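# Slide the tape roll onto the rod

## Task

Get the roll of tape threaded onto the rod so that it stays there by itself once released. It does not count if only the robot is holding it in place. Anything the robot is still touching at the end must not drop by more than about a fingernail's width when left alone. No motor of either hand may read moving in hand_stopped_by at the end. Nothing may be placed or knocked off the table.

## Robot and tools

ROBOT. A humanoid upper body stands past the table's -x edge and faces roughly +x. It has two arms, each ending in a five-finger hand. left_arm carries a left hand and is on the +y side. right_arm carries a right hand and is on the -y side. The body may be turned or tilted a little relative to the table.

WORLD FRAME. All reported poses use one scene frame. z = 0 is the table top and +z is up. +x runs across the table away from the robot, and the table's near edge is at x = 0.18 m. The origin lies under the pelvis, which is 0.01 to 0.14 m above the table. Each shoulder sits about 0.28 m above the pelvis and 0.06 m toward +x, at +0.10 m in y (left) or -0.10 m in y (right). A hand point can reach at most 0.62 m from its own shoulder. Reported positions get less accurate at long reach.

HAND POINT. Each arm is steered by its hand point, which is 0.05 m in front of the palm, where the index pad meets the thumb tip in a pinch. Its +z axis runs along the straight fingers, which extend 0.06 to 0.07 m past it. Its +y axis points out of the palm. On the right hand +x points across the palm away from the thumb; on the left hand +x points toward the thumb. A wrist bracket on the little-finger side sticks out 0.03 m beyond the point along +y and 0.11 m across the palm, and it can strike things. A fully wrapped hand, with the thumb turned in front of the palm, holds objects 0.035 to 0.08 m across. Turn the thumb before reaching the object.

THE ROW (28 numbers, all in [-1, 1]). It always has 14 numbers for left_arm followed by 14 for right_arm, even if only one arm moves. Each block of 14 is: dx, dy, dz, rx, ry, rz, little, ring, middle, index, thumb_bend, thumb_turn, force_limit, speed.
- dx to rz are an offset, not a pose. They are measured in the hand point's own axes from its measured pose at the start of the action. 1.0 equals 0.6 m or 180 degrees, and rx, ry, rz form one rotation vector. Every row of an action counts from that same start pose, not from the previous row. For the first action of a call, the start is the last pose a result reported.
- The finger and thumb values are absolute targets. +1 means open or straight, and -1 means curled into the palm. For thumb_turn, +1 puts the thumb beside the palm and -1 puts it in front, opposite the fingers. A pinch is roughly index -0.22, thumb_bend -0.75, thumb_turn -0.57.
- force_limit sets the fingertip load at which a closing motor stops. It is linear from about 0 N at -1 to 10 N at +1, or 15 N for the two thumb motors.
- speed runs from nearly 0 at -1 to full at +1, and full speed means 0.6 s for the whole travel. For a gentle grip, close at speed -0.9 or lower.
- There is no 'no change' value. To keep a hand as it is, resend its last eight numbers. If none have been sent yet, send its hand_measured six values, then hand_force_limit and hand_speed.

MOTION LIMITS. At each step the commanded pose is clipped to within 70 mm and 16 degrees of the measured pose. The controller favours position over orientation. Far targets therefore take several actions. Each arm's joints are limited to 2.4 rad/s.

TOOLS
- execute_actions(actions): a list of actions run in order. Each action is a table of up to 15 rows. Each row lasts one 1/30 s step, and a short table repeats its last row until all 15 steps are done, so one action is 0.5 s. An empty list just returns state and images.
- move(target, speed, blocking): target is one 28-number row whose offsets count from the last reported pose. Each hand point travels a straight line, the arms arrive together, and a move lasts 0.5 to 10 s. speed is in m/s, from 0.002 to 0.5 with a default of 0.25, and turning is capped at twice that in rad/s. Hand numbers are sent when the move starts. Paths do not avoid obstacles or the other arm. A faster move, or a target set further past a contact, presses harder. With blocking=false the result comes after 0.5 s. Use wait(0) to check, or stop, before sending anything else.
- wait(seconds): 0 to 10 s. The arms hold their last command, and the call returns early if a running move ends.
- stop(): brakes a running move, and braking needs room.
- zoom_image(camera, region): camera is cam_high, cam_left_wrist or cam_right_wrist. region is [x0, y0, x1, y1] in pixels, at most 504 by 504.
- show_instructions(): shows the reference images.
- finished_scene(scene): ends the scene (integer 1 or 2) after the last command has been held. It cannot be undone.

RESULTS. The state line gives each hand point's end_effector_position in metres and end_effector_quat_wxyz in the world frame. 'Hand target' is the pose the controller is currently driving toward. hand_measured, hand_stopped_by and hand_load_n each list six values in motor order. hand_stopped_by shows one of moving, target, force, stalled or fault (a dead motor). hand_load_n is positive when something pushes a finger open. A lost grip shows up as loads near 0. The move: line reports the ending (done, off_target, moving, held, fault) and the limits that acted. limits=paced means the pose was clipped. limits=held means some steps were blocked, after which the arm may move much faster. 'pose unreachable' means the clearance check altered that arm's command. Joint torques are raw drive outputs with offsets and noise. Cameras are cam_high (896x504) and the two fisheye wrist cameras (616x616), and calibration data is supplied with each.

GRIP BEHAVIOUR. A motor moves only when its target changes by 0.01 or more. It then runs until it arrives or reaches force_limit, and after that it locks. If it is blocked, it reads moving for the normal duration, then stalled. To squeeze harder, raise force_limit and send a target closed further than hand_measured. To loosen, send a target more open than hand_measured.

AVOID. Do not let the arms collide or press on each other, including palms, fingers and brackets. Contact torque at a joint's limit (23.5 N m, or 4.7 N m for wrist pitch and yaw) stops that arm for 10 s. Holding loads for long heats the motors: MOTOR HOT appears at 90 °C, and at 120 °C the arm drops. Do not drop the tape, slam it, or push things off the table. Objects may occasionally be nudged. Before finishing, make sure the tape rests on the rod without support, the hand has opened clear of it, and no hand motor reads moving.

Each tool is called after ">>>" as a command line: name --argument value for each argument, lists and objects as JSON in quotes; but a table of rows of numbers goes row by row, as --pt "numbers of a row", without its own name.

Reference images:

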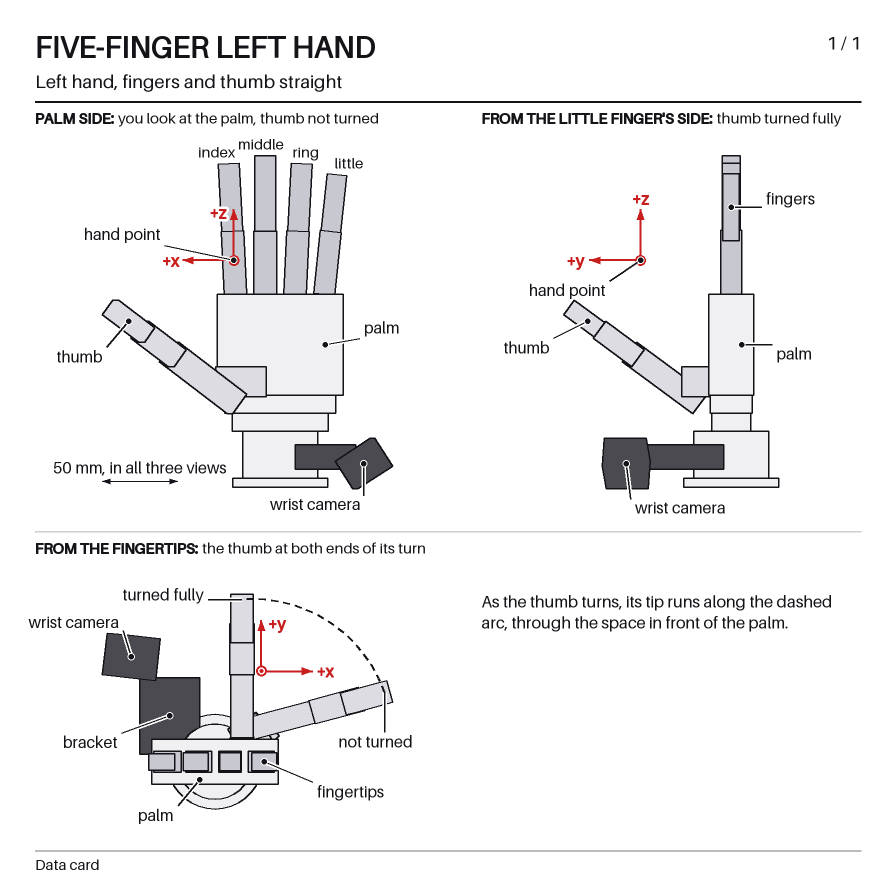

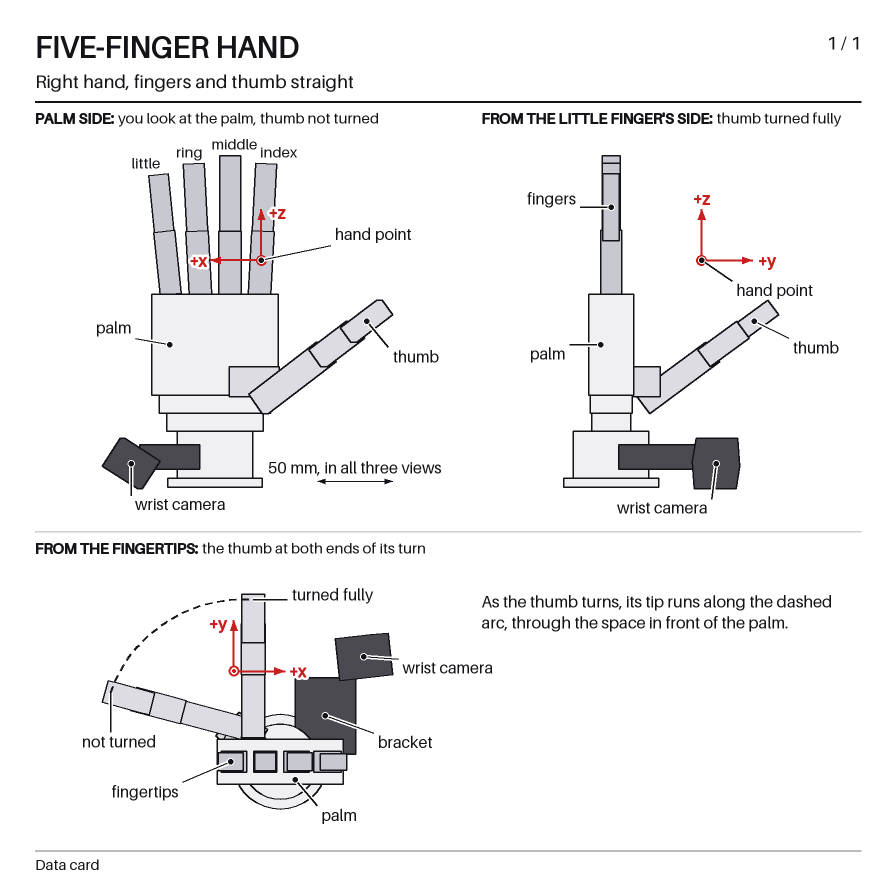

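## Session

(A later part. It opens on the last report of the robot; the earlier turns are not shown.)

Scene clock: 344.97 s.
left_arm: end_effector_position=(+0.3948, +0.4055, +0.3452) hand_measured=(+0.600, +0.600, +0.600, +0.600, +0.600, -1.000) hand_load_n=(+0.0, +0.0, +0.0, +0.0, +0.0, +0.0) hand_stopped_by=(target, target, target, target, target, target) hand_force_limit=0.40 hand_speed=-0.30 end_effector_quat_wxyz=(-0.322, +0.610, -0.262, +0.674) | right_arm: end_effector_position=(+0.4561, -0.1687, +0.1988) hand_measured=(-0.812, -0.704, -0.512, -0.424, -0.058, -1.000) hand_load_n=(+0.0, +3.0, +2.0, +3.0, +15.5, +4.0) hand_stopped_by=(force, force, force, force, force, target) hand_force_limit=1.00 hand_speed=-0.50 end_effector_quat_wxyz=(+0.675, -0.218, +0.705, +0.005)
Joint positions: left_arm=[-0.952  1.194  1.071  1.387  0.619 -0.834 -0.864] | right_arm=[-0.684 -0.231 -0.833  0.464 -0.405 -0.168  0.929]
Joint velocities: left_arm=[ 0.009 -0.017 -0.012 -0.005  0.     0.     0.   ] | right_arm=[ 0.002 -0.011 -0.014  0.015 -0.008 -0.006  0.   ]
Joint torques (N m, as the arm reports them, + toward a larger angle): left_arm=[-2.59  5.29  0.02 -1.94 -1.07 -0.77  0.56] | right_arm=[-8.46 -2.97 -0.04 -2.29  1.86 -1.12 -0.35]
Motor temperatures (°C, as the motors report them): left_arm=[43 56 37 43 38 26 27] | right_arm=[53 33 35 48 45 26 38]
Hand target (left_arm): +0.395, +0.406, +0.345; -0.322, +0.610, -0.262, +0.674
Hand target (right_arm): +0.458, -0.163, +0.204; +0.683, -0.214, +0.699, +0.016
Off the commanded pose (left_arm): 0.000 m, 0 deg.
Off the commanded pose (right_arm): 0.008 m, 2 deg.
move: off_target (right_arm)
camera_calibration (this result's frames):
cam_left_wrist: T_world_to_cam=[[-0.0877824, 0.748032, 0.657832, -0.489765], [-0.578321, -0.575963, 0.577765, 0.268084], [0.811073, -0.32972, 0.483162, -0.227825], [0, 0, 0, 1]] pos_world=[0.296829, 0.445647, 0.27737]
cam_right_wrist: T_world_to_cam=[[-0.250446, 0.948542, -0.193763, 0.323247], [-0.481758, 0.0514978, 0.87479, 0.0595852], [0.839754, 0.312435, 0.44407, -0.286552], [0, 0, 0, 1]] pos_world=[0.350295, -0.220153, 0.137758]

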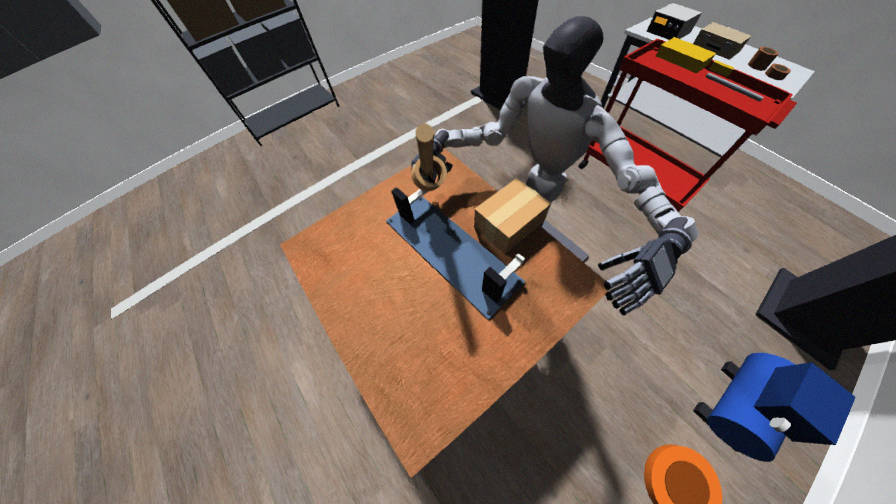

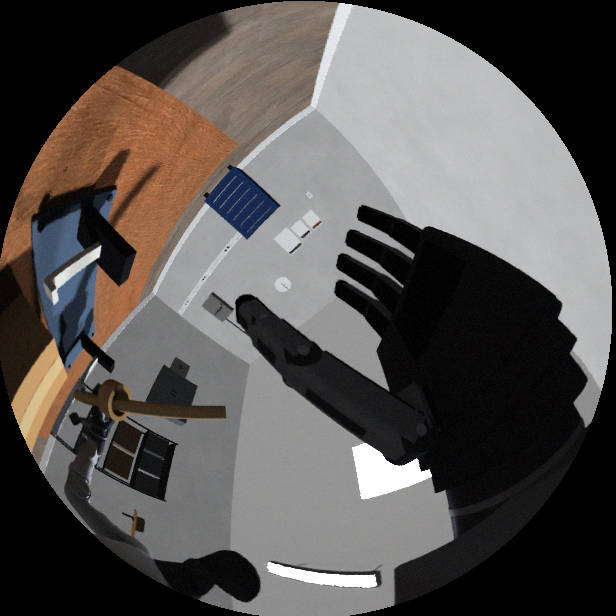

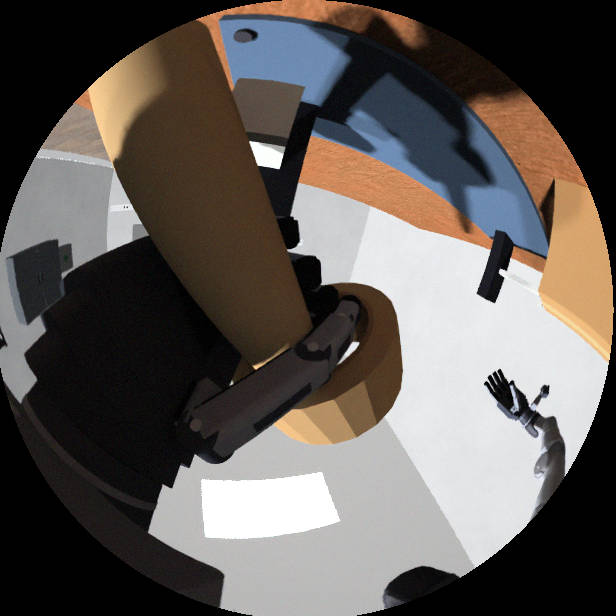

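>>> move --target '[0,0,0,0,0,0,0.6,0.6,0.6,0.6,0.6,-1,0.4,-0.3,0,0,0,-0.054,0.04,-0.341,-1,-1,-1,-1,-0.9,-1,1,-0.5]' --speed 0.1

Scene clock: 363.63 s.
left_arm: end_effector_position=(+0.3948, +0.4055, +0.3452) hand_measured=(+0.600, +0.600, +0.600, +0.600, +0.600, -1.000) hand_load_n=(+0.0, +0.0, +0.0, +0.0, +0.0, +0.0) hand_stopped_by=(target, target, target, target, target, target) hand_force_limit=0.40 hand_speed=-0.30 end_effector_quat_wxyz=(-0.322, +0.610, -0.262, +0.674) | right_arm: end_effector_position=(+0.4549, -0.1706, +0.1930) hand_measured=(-0.812, -0.704, -0.512, -0.424, -0.058, -1.000) hand_load_n=(+0.0, +3.5, +2.0, +2.5, +15.5, +4.0) hand_stopped_by=(force, force, force, force, force, target) hand_force_limit=1.00 hand_speed=-0.50 end_effector_quat_wxyz=(-0.512, +0.597, -0.543, +0.295)
Joint positions: left_arm=[-0.952  1.194  1.071  1.387  0.619 -0.834 -0.864] | right_arm=[-0.72  -0.461 -0.521  0.222 -0.922 -0.457  0.929]
Joint velocities: left_arm=[-0.005  0.005  0.005  0.    -0.017  0.     0.   ] | right_arm=[ 0.005  0.    -0.006  0.006 -0.012 -0.001  0.   ]
Joint torques (N m, as the arm reports them, + toward a larger angle): left_arm=[-2.58  5.29  0.01 -1.96 -1.08 -0.77  0.55] | right_arm=[-9.33 -4.42 -1.   -2.99  1.44  0.06 -1.85]
Motor temperatures (°C, as the motors report them): left_arm=[43 56 37 43 38 27 27] | right_arm=[55 35 35 47 45 28 35]
Hand target (left_arm): +0.395, +0.406, +0.345; -0.322, +0.610, -0.262, +0.674
Hand target (right_arm): +0.458, -0.170, +0.201; -0.518, +0.595, -0.535, +0.303
Off the commanded pose (left_arm): 0.000 m, 0 deg.
Off the commanded pose (right_arm): 0.006 m, 2 deg.
move: off_target (right_arm)
camera_calibration (this result's frames):
cam_left_wrist: T_world_to_cam=[[-0.0877824, 0.748032, 0.657832, -0.489765], [-0.578321, -0.575963, 0.577765, 0.268084], [0.811073, -0.32972, 0.483162, -0.227825], [0, 0, 0, 1]] pos_world=[0.296829, 0.445647, 0.27737]
cam_right_wrist: T_world_to_cam=[[-0.309377, 0.227717, -0.923272, 0.368345], [-0.654639, 0.653214, 0.380472, 0.340955], [0.689734, 0.722119, -0.0530171, -0.0483243], [0, 0, 0, 1]] pos_world=[0.370491, -0.271699, 0.207796]

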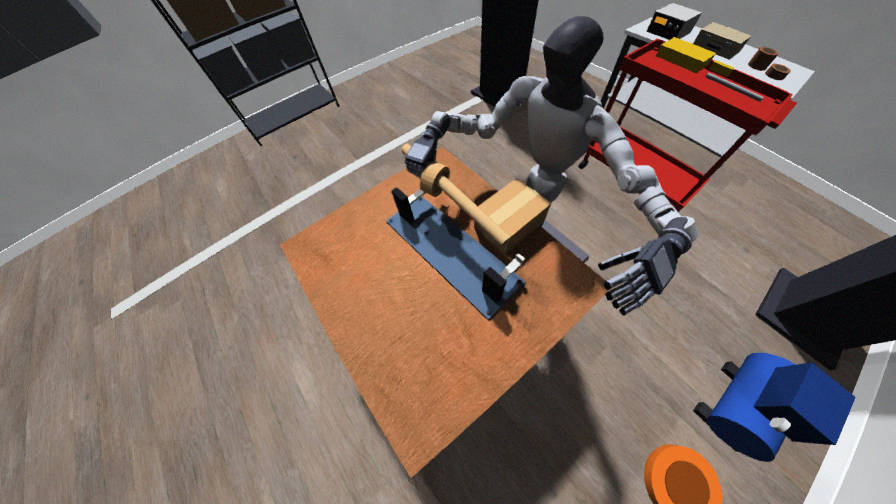

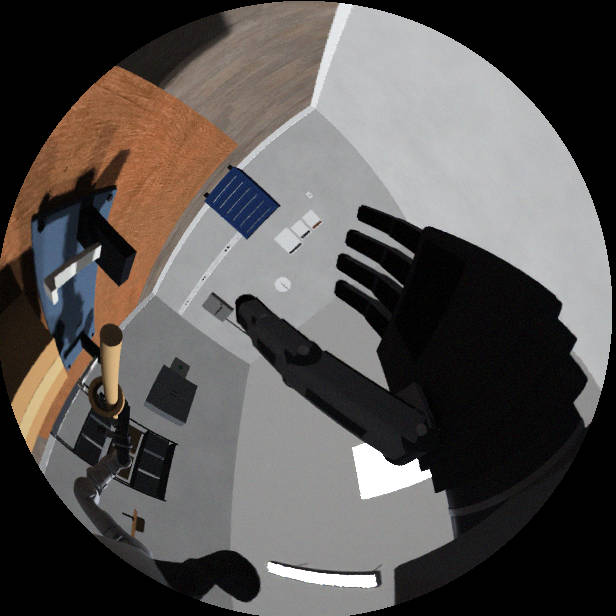

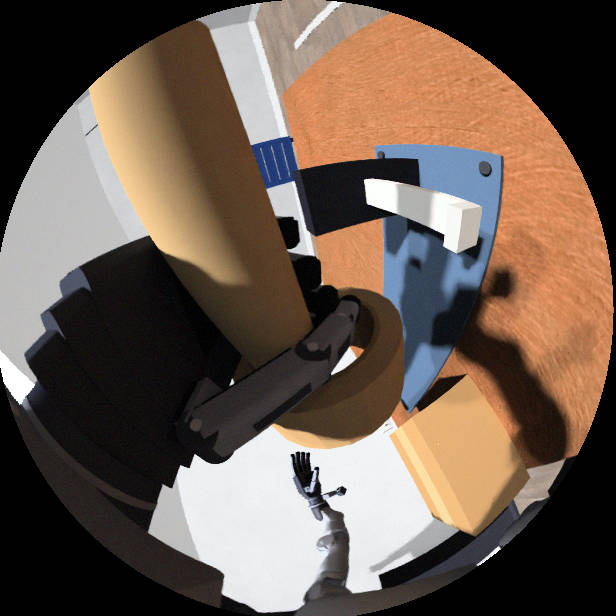

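>>> execute_actions --actions '[]'

Scene clock: 378.57 s.
left_arm: end_effector_position=(+0.3948, +0.4055, +0.3452) hand_measured=(+0.600, +0.600, +0.600, +0.600, +0.600, -1.000) hand_load_n=(+0.0, +0.0, +0.0, +0.0, +0.0, +0.0) hand_stopped_by=(target, target, target, target, target, target) hand_force_limit=0.40 hand_speed=-0.30 end_effector_quat_wxyz=(-0.322, +0.610, -0.262, +0.674) | right_arm: end_effector_position=(+0.4549, -0.1706, +0.1930) hand_measured=(-0.812, -0.704, -0.512, -0.424, -0.058, -1.000) hand_load_n=(+0.0, +3.5, +2.0, +2.5, +15.5, +4.0) hand_stopped_by=(force, force, force, force, force, target) hand_force_limit=1.00 hand_speed=-0.50 end_effector_quat_wxyz=(-0.512, +0.597, -0.543, +0.295)
Joint positions: left_arm=[-0.952  1.194  1.071  1.387  0.619 -0.834 -0.864] | right_arm=[-0.72  -0.461 -0.521  0.222 -0.922 -0.457  0.929]
Joint velocities: left_arm=[ 0.     0.003  0.     0.002 -0.005  0.     0.   ] | right_arm=[-0.003  0.008 -0.003  0.009  0.003  0.     0.   ]
Joint torques (N m, as the arm reports them, + toward a larger angle): left_arm=[-2.58  5.3   0.01 -1.95 -1.06 -0.77  0.56] | right_arm=[-9.04 -4.39 -1.55 -3.1   1.51  0.09 -1.8 ]
Motor temperatures (°C, as the motors report them): left_arm=[43 57 37 43 38 27 27] | right_arm=[57 37 35 48 45 26 38]
Hand target (left_arm): +0.395, +0.406, +0.345; -0.322, +0.610, -0.262, +0.674
Hand target (right_arm): +0.458, -0.170, +0.201; -0.518, +0.595, -0.535, +0.303
Off the commanded pose (left_arm): 0.000 m, 0 deg.
Off the commanded pose (right_arm): 0.006 m, 2 deg.
camera_calibration (this result's frames):
cam_left_wrist: T_world_to_cam=[[-0.0877824, 0.748032, 0.657832, -0.489765], [-0.578321, -0.575963, 0.577765, 0.268084], [0.811073, -0.32972, 0.483162, -0.227825], [0, 0, 0, 1]] pos_world=[0.296829, 0.445647, 0.27737]
cam_right_wrist: T_world_to_cam=[[-0.309393, 0.227524, -0.923314, 0.368309], [-0.654682, 0.653242, 0.38035, 0.341007], [0.689687, 0.722155, -0.0531524, -0.0482654], [0, 0, 0, 1]] pos_world=[0.370491, -0.271705, 0.207797]

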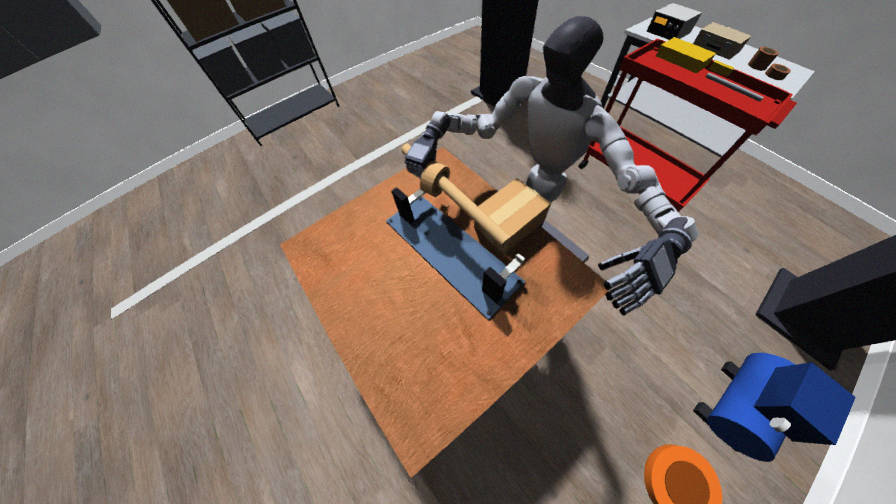

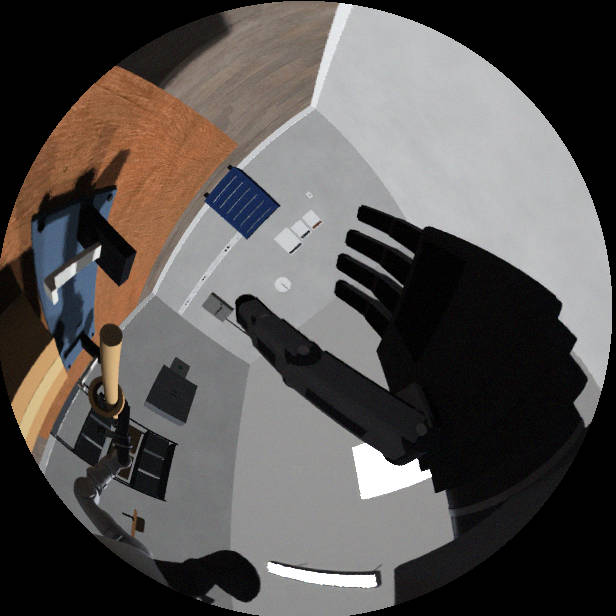

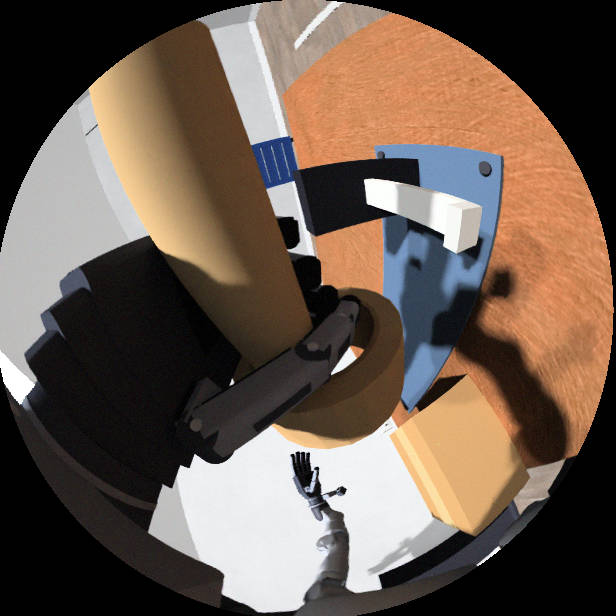

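>>> move --target '[0,0,0,0,0,0,0.6,0.6,0.6,0.6,0.6,-1,0.4,-0.3,-0.087,0,0.058,0.005,0.058,-0.005,-1,-1,-1,-1,-0.9,-1,1,-0.5]' --speed 0.08

>>> zoom_image --camera "cam_high" --region '[350,110,650,330]'

Scene clock: 390.90 s.
left_arm: end_effector_position=(+0.3948, +0.4055, +0.3452) hand_measured=(+0.600, +0.600, +0.600, +0.600, +0.600, -1.000) hand_load_n=(+0.0, +0.0, +0.0, +0.0, +0.0, +0.0) hand_stopped_by=(target, target, target, target, target, target) hand_force_limit=0.40 hand_speed=-0.30 end_effector_quat_wxyz=(-0.322, +0.610, -0.262, +0.674) | right_arm: end_effector_position=(+0.4700, -0.1092, +0.1883) hand_measured=(-0.812, -0.704, -0.512, -0.424, -0.058, -1.000) hand_load_n=(+0.0, +4.5, +2.0, +1.0, +15.5, +3.0) hand_stopped_by=(force, force, force, force, force, target) hand_force_limit=1.00 hand_speed=-0.50 end_effector_quat_wxyz=(-0.465, +0.566, -0.587, +0.345)
Joint positions: left_arm=[-0.952  1.194  1.071  1.387  0.619 -0.834 -0.864] | right_arm=[-0.751 -0.139 -0.307 -0.06  -1.342 -0.06   0.952]
Joint velocities: left_arm=[-0.015 -0.009  0.011  0.002  0.008  0.     0.   ] | right_arm=[ 0.005  0.009 -0.006  0.002 -0.003  0.002  0.   ]
Joint torques (N m, as the arm reports them, + toward a larger angle): left_arm=[-2.58  5.31  0.   -1.96 -1.07 -0.77  0.56] | right_arm=[-8.94 -2.71 -0.22 -3.12  0.61  0.38 -1.73]
Motor temperatures (°C, as the motors report them): left_arm=[43 57 37 43 38 27 27] | right_arm=[59 37 35 48 45 26 39]
Hand target (left_arm): +0.395, +0.406, +0.345; -0.322, +0.610, -0.262, +0.674
Hand target (right_arm): +0.472, -0.112, +0.192; -0.464, +0.565, -0.584, +0.354
Off the commanded pose (left_arm): 0.000 m, 0 deg.
Off the commanded pose (right_arm): 0.007 m, 2 deg.
move: off_target (right_arm)
camera_calibration (this result's frames):
cam_left_wrist: T_world_to_cam=[[-0.0877823, 0.748032, 0.657832, -0.489765], [-0.578321, -0.575963, 0.577765, 0.268084], [0.811073, -0.32972, 0.483162, -0.227825], [0, 0, 0, 1]] pos_world=[0.296829, 0.445647, 0.27737]
cam_right_wrist: T_world_to_cam=[[-0.289096, 0.227788, -0.929804, 0.34634], [-0.52949, 0.771133, 0.353546, 0.271579], [0.797536, 0.594531, -0.10232, -0.158643], [0, 0, 0, 1]] pos_world=[0.370448, -0.193997, 0.209781]

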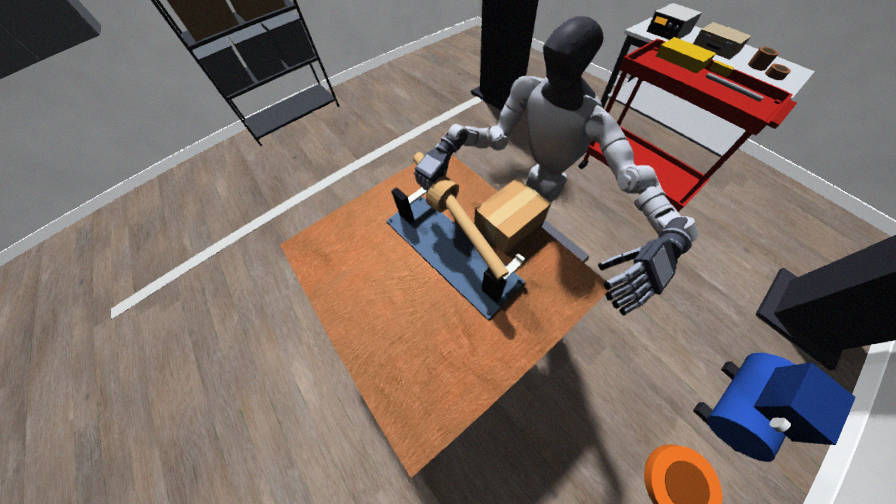

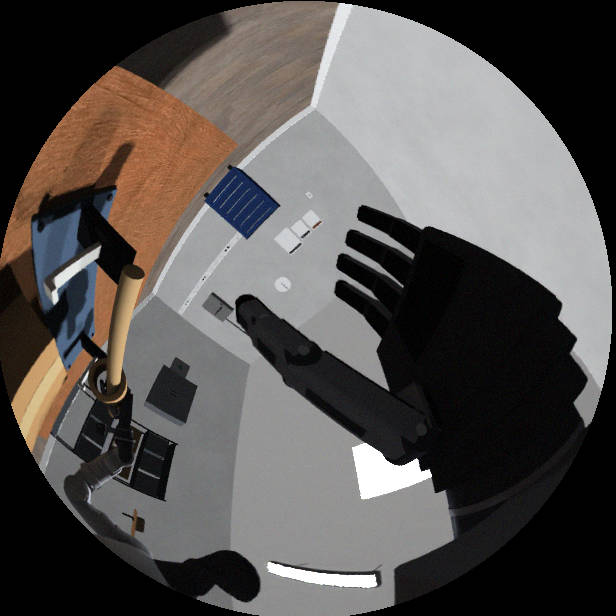

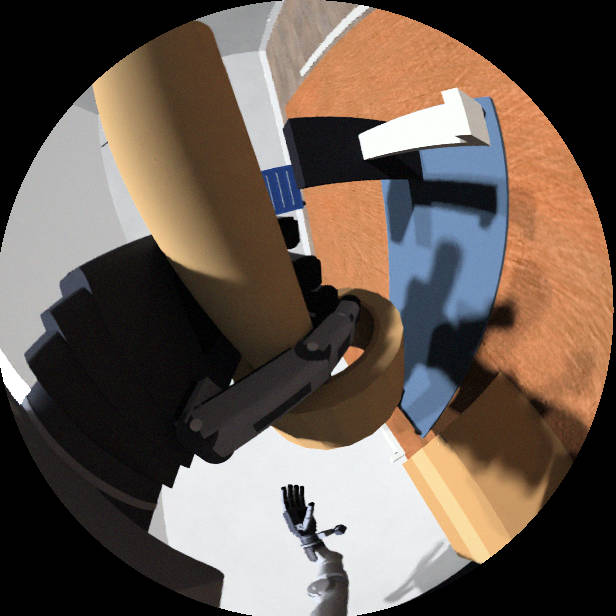

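Region (350, 110, 650, 330) of cam_high's 896x504 image, scaled by 1.680, with more detail than that image has; it fills the top 370 rows of this view, and the rest is white.

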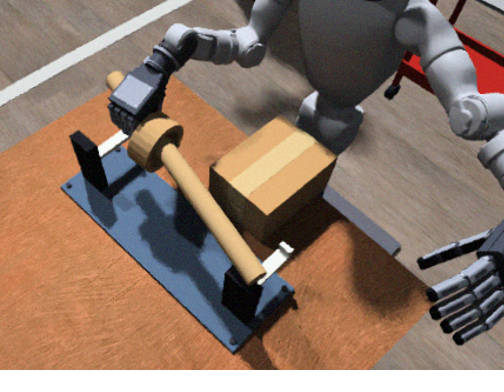

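>>> move --target '[0,0,0,0,0,0,0.6,0.6,0.6,0.6,0.6,-1,0.4,-0.3,-0.042,0.053,0.023,-0.003,0.013,-0.036,-1,-1,-1,-1,-0.9,-1,1,-0.5]' --speed 0.05

>>> zoom_image --camera "cam_high" --region '[350,110,650,330]'

Scene clock: 399.97 s.
left_arm: end_effector_position=(+0.3948, +0.4055, +0.3452) hand_measured=(+0.600, +0.600, +0.600, +0.600, +0.600, -1.000) hand_load_n=(+0.0, +0.0, +0.0, +0.0, +0.0, +0.0) hand_stopped_by=(target, target, target, target, target, target) hand_force_limit=0.40 hand_speed=-0.30 end_effector_quat_wxyz=(-0.322, +0.610, -0.262, +0.674) | right_arm: end_effector_position=(+0.4702, -0.0780, +0.1602) hand_measured=(-0.810, -0.704, -0.512, -0.424, -0.058, -1.000) hand_load_n=(+2.5, +0.0, +2.5, +0.0, +15.0, +2.5) hand_stopped_by=(force, force, force, force, force, target) hand_force_limit=1.00 hand_speed=-0.50 end_effector_quat_wxyz=(-0.436, +0.588, -0.569, +0.375)
Joint positions: left_arm=[-0.952  1.194  1.071  1.387  0.619 -0.834 -0.864] | right_arm=[-0.709 -0.043 -0.141 -0.027 -1.522  0.03   0.84 ]
Joint velocities: left_arm=[ 0.003  0.003 -0.002  0.002  0.003  0.     0.   ] | right_arm=[ 0.003  0.     0.018  0.    -0.006  0.014  0.   ]
Joint torques (N m, as the arm reports them, + toward a larger angle): left_arm=[-2.59  5.3   0.02 -1.95 -1.07 -0.77  0.55] | right_arm=[-7.8  -1.85  0.36 -3.12  0.27  0.22 -1.51]
Motor temperatures (°C, as the motors report them): left_arm=[43 57 37 43 38 27 27] | right_arm=[59 36 35 49 45 26 39]
Hand target (left_arm): +0.395, +0.406, +0.345; -0.322, +0.610, -0.262, +0.674
Hand target (right_arm): +0.470, -0.080, +0.158; -0.429, +0.592, -0.566, +0.381
Off the commanded pose (left_arm): 0.000 m, 0 deg.
Off the commanded pose (right_arm): 0.002 m, 1 deg.
move: done
camera_calibration (this result's frames):
cam_left_wrist: T_world_to_cam=[[-0.0877824, 0.748032, 0.657832, -0.489765], [-0.578321, -0.575963, 0.577765, 0.268084], [0.811073, -0.32972, 0.483162, -0.227825], [0, 0, 0, 1]] pos_world=[0.296829, 0.445647, 0.27737]
cam_right_wrist: T_world_to_cam=[[-0.285818, 0.134368, -0.948817, 0.307409], [-0.528718, 0.803669, 0.273081, 0.272633], [0.799228, 0.579708, -0.158661, -0.173137], [0, 0, 0, 1]] pos_world=[0.370385, -0.160043, 0.189753]

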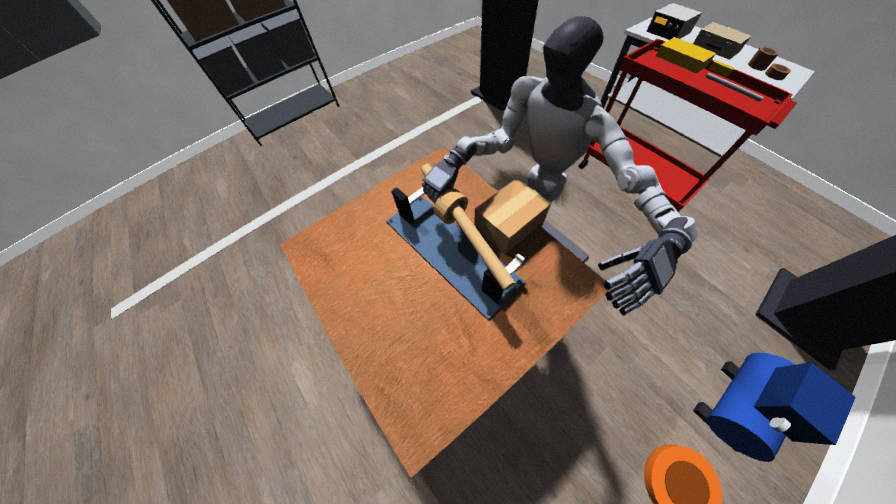

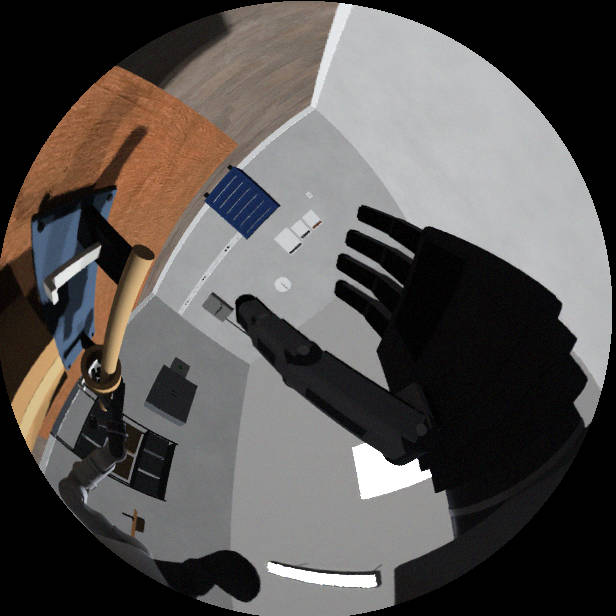

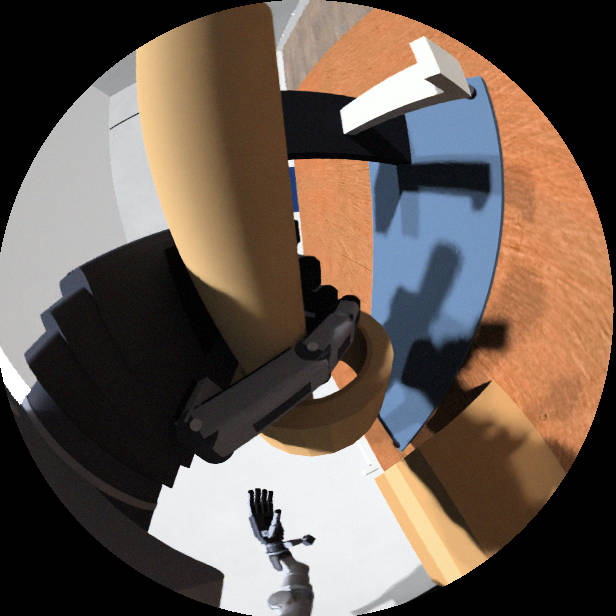

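Region (350, 110, 650, 330) of cam_high's 896x504 image, scaled by 1.680, with more detail than that image has; it fills the top 370 rows of this view, and the rest is white.

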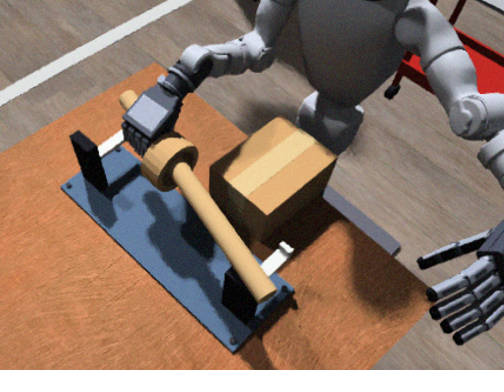

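>>> move --target '[0,0,0,0,0,0,0.6,0.6,0.6,0.6,0.6,-1,0.4,-0.3,0,-0.016,-0.006,-0.002,-0.04,-0.014,-1,-1,-1,-1,-0.9,-1,1,-0.5]' --speed 0.05

>>> zoom_image --camera "cam_high" --region '[350,110,650,330]'

Scene clock: 408.07 s.
left_arm: end_effector_position=(+0.3948, +0.4055, +0.3452) hand_measured=(+0.600, +0.600, +0.600, +0.600, +0.600, -1.000) hand_load_n=(+0.0, +0.0, +0.0, +0.0, +0.0, +0.0) hand_stopped_by=(target, target, target, target, target, target) hand_force_limit=0.40 hand_speed=-0.30 end_effector_quat_wxyz=(-0.322, +0.610, -0.262, +0.674) | right_arm: end_effector_position=(+0.4711, -0.0766, +0.1718) hand_measured=(-0.812, -0.704, -0.512, -0.424, -0.058, -1.000) hand_load_n=(+0.0, +1.0, +2.5, +1.0, +15.0, +3.5) hand_stopped_by=(force, force, force, force, force, target) hand_force_limit=1.00 hand_speed=-0.50 end_effector_quat_wxyz=(-0.465, +0.620, -0.530, +0.345)
Joint positions: left_arm=[-0.952  1.194  1.071  1.387  0.619 -0.834 -0.864] | right_arm=[-0.747 -0.163 -0.174  0.019 -1.336 -0.102  0.855]
Joint velocities: left_arm=[-0.008  0.003  0.002 -0.005  0.011  0.     0.   ] | right_arm=[-0.002 -0.009  0.002  0.011  0.012  0.     0.   ]
Joint torques (N m, as the arm reports them, + toward a larger angle): left_arm=[-2.58  5.3   0.   -1.94 -1.07 -0.77  0.55] | right_arm=[-9.32 -2.06 -0.59 -3.12  1.03 -0.15 -1.14]
Motor temperatures (°C, as the motors report them): left_arm=[43 58 37 43 38 27 27] | right_arm=[59 35 35 49 45 26 38]
Hand target (left_arm): +0.395, +0.406, +0.345; -0.322, +0.610, -0.262, +0.674
Hand target (right_arm): +0.471, -0.077, +0.171; -0.461, +0.625, -0.527, +0.346
Off the commanded pose (left_arm): 0.000 m, 0 deg.
Off the commanded pose (right_arm): 0.003 m, 1 deg.
move: done
camera_calibration (this result's frames):
cam_left_wrist: T_world_to_cam=[[-0.0877822, 0.748032, 0.657832, -0.489765], [-0.578321, -0.575963, 0.577765, 0.268084], [0.811073, -0.329721, 0.483162, -0.227825], [0, 0, 0, 1]] pos_world=[0.296829, 0.445647, 0.27737]
cam_right_wrist: T_world_to_cam=[[-0.295872, 0.107485, -0.949161, 0.321238], [-0.629602, 0.725325, 0.278397, 0.309506], [0.718374, 0.679963, -0.146931, -0.129056], [0, 0, 0, 1]] pos_world=[0.382621, -0.171268, 0.199779]

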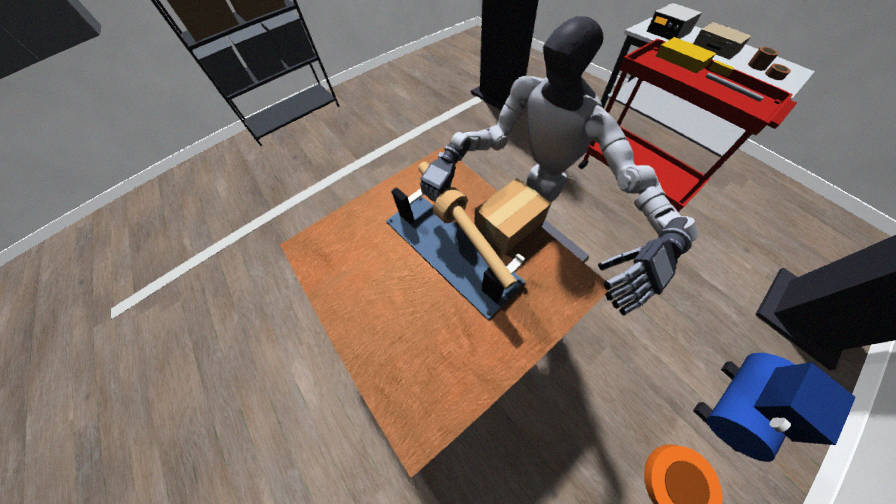

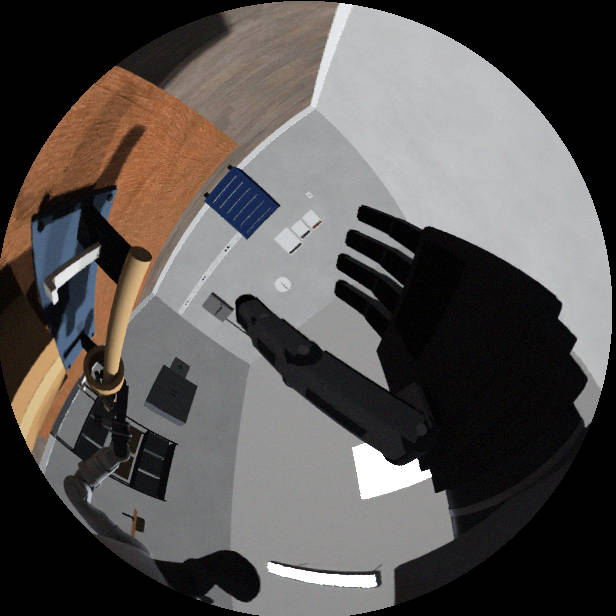

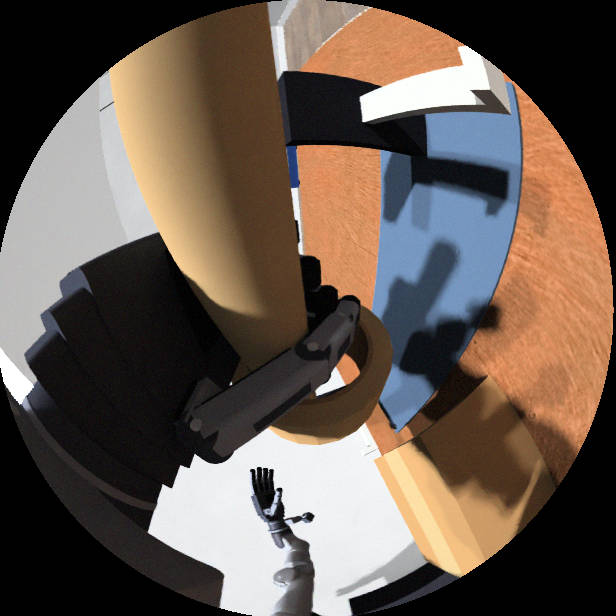

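Region (350, 110, 650, 330) of cam_high's 896x504 image, scaled by 1.680, with more detail than that image has; it fills the top 370 rows of this view, and the rest is white.

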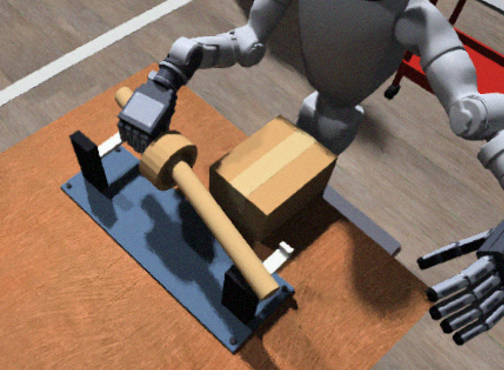

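>>> move --target '[0,0,0,0,0,0,0.6,0.6,0.6,0.6,0.6,-1,0.4,-0.3,-0.013,-0.032,-0.062,0,0,0,-1,-1,-1,-1,-0.9,-1,1,-0.5]' --speed 0.05

>>> zoom_image --camera "cam_high" --region '[350,110,650,330]'

Scene clock: 416.53 s.
left_arm: end_effector_position=(+0.3948, +0.4055, +0.3452) hand_measured=(+0.600, +0.600, +0.600, +0.600, +0.600, -1.000) hand_load_n=(+0.0, +0.0, +0.0, +0.0, +0.0, +0.0) hand_stopped_by=(target, target, target, target, target, target) hand_force_limit=0.40 hand_speed=-0.30 end_effector_quat_wxyz=(-0.322, +0.610, -0.262, +0.674) | right_arm: end_effector_position=(+0.4398, -0.0788, +0.1964) hand_measured=(-0.812, -0.704, -0.512, -0.424, -0.058, -1.000) hand_load_n=(+0.0, +0.0, +2.0, +5.0, +16.0, +4.0) hand_stopped_by=(force, force, force, force, force, target) hand_force_limit=1.00 hand_speed=-0.50 end_effector_quat_wxyz=(-0.457, +0.624, -0.533, +0.342)
Joint positions: left_arm=[-0.952  1.194  1.071  1.387  0.619 -0.834 -0.864] | right_arm=[-0.697 -0.154 -0.175 -0.248 -1.324 -0.059  1.086]
Joint velocities: left_arm=[ 0.009  0.002  0.003 -0.002 -0.015  0.     0.   ] | right_arm=[ 0.009  0.003 -0.012 -0.005 -0.008  0.     0.01 ]
Joint torques (N m, as the arm reports them, + toward a larger angle): left_arm=[-2.58  5.3   0.01 -1.95 -1.06 -0.77  0.55] | right_arm=[-8.6  -1.35 -1.3  -3.42  1.16  0.64 -1.69]
Motor temperatures (°C, as the motors report them): left_arm=[44 58 37 43 38 27 27] | right_arm=[60 34 35 49 45 26 37]
Hand target (left_arm): +0.395, +0.406, +0.345; -0.322, +0.610, -0.262, +0.674
Hand target (right_arm): +0.441, -0.077, +0.202; -0.465, +0.619, -0.531, +0.344
Off the commanded pose (left_arm): 0.000 m, 0 deg.
Off the commanded pose (right_arm): 0.007 m, 1 deg.
move: off_target (right_arm)
camera_calibration (this result's frames):
cam_left_wrist: T_world_to_cam=[[-0.0877824, 0.748032, 0.657832, -0.489765], [-0.578321, -0.575963, 0.577765, 0.268084], [0.811073, -0.32972, 0.483162, -0.227825], [0, 0, 0, 1]] pos_world=[0.296829, 0.445647, 0.27737]
cam_right_wrist: T_world_to_cam=[[-0.312379, 0.0992792, -0.944756, 0.341268], [-0.623819, 0.7286, 0.282827, 0.281317], [0.716428, 0.677706, -0.165667, -0.0971022], [0, 0, 0, 1]] pos_world=[0.351662, -0.173041, 0.226764]

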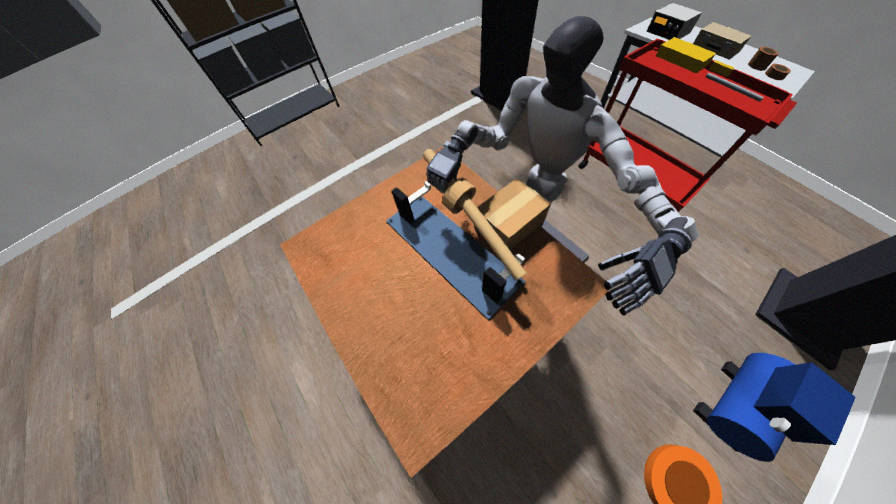

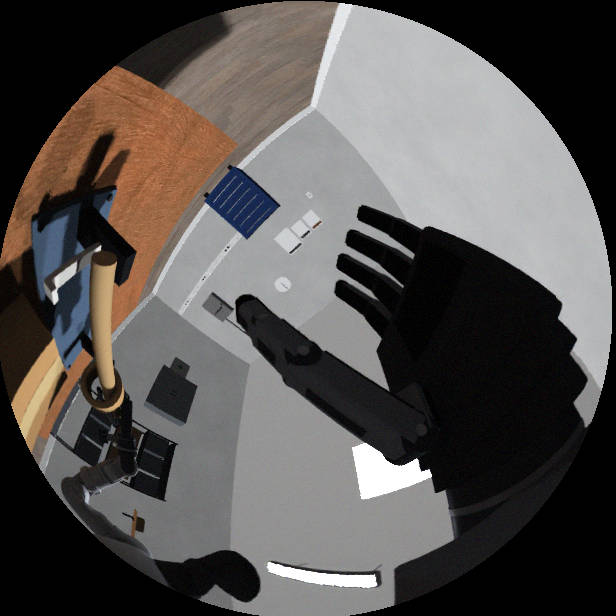

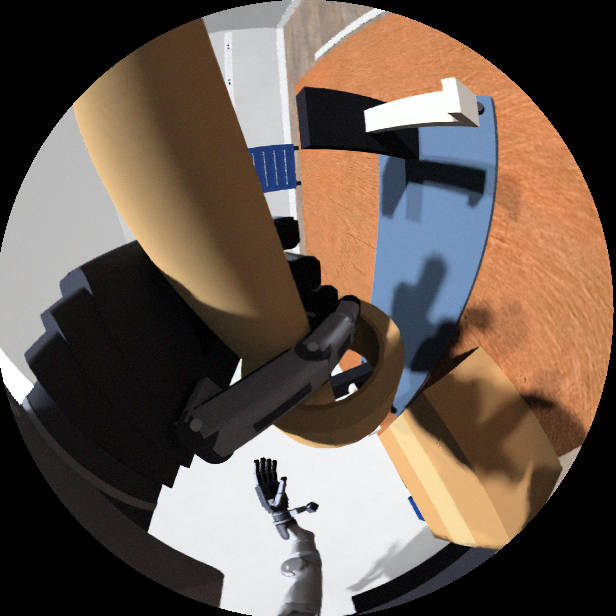

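Region (350, 110, 650, 330) of cam_high's 896x504 image, scaled by 1.680, with more detail than that image has; it fills the top 370 rows of this view, and the rest is white.

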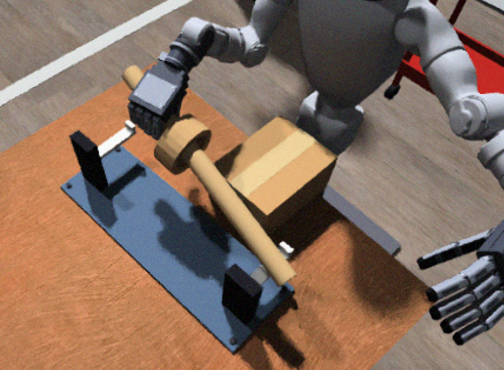

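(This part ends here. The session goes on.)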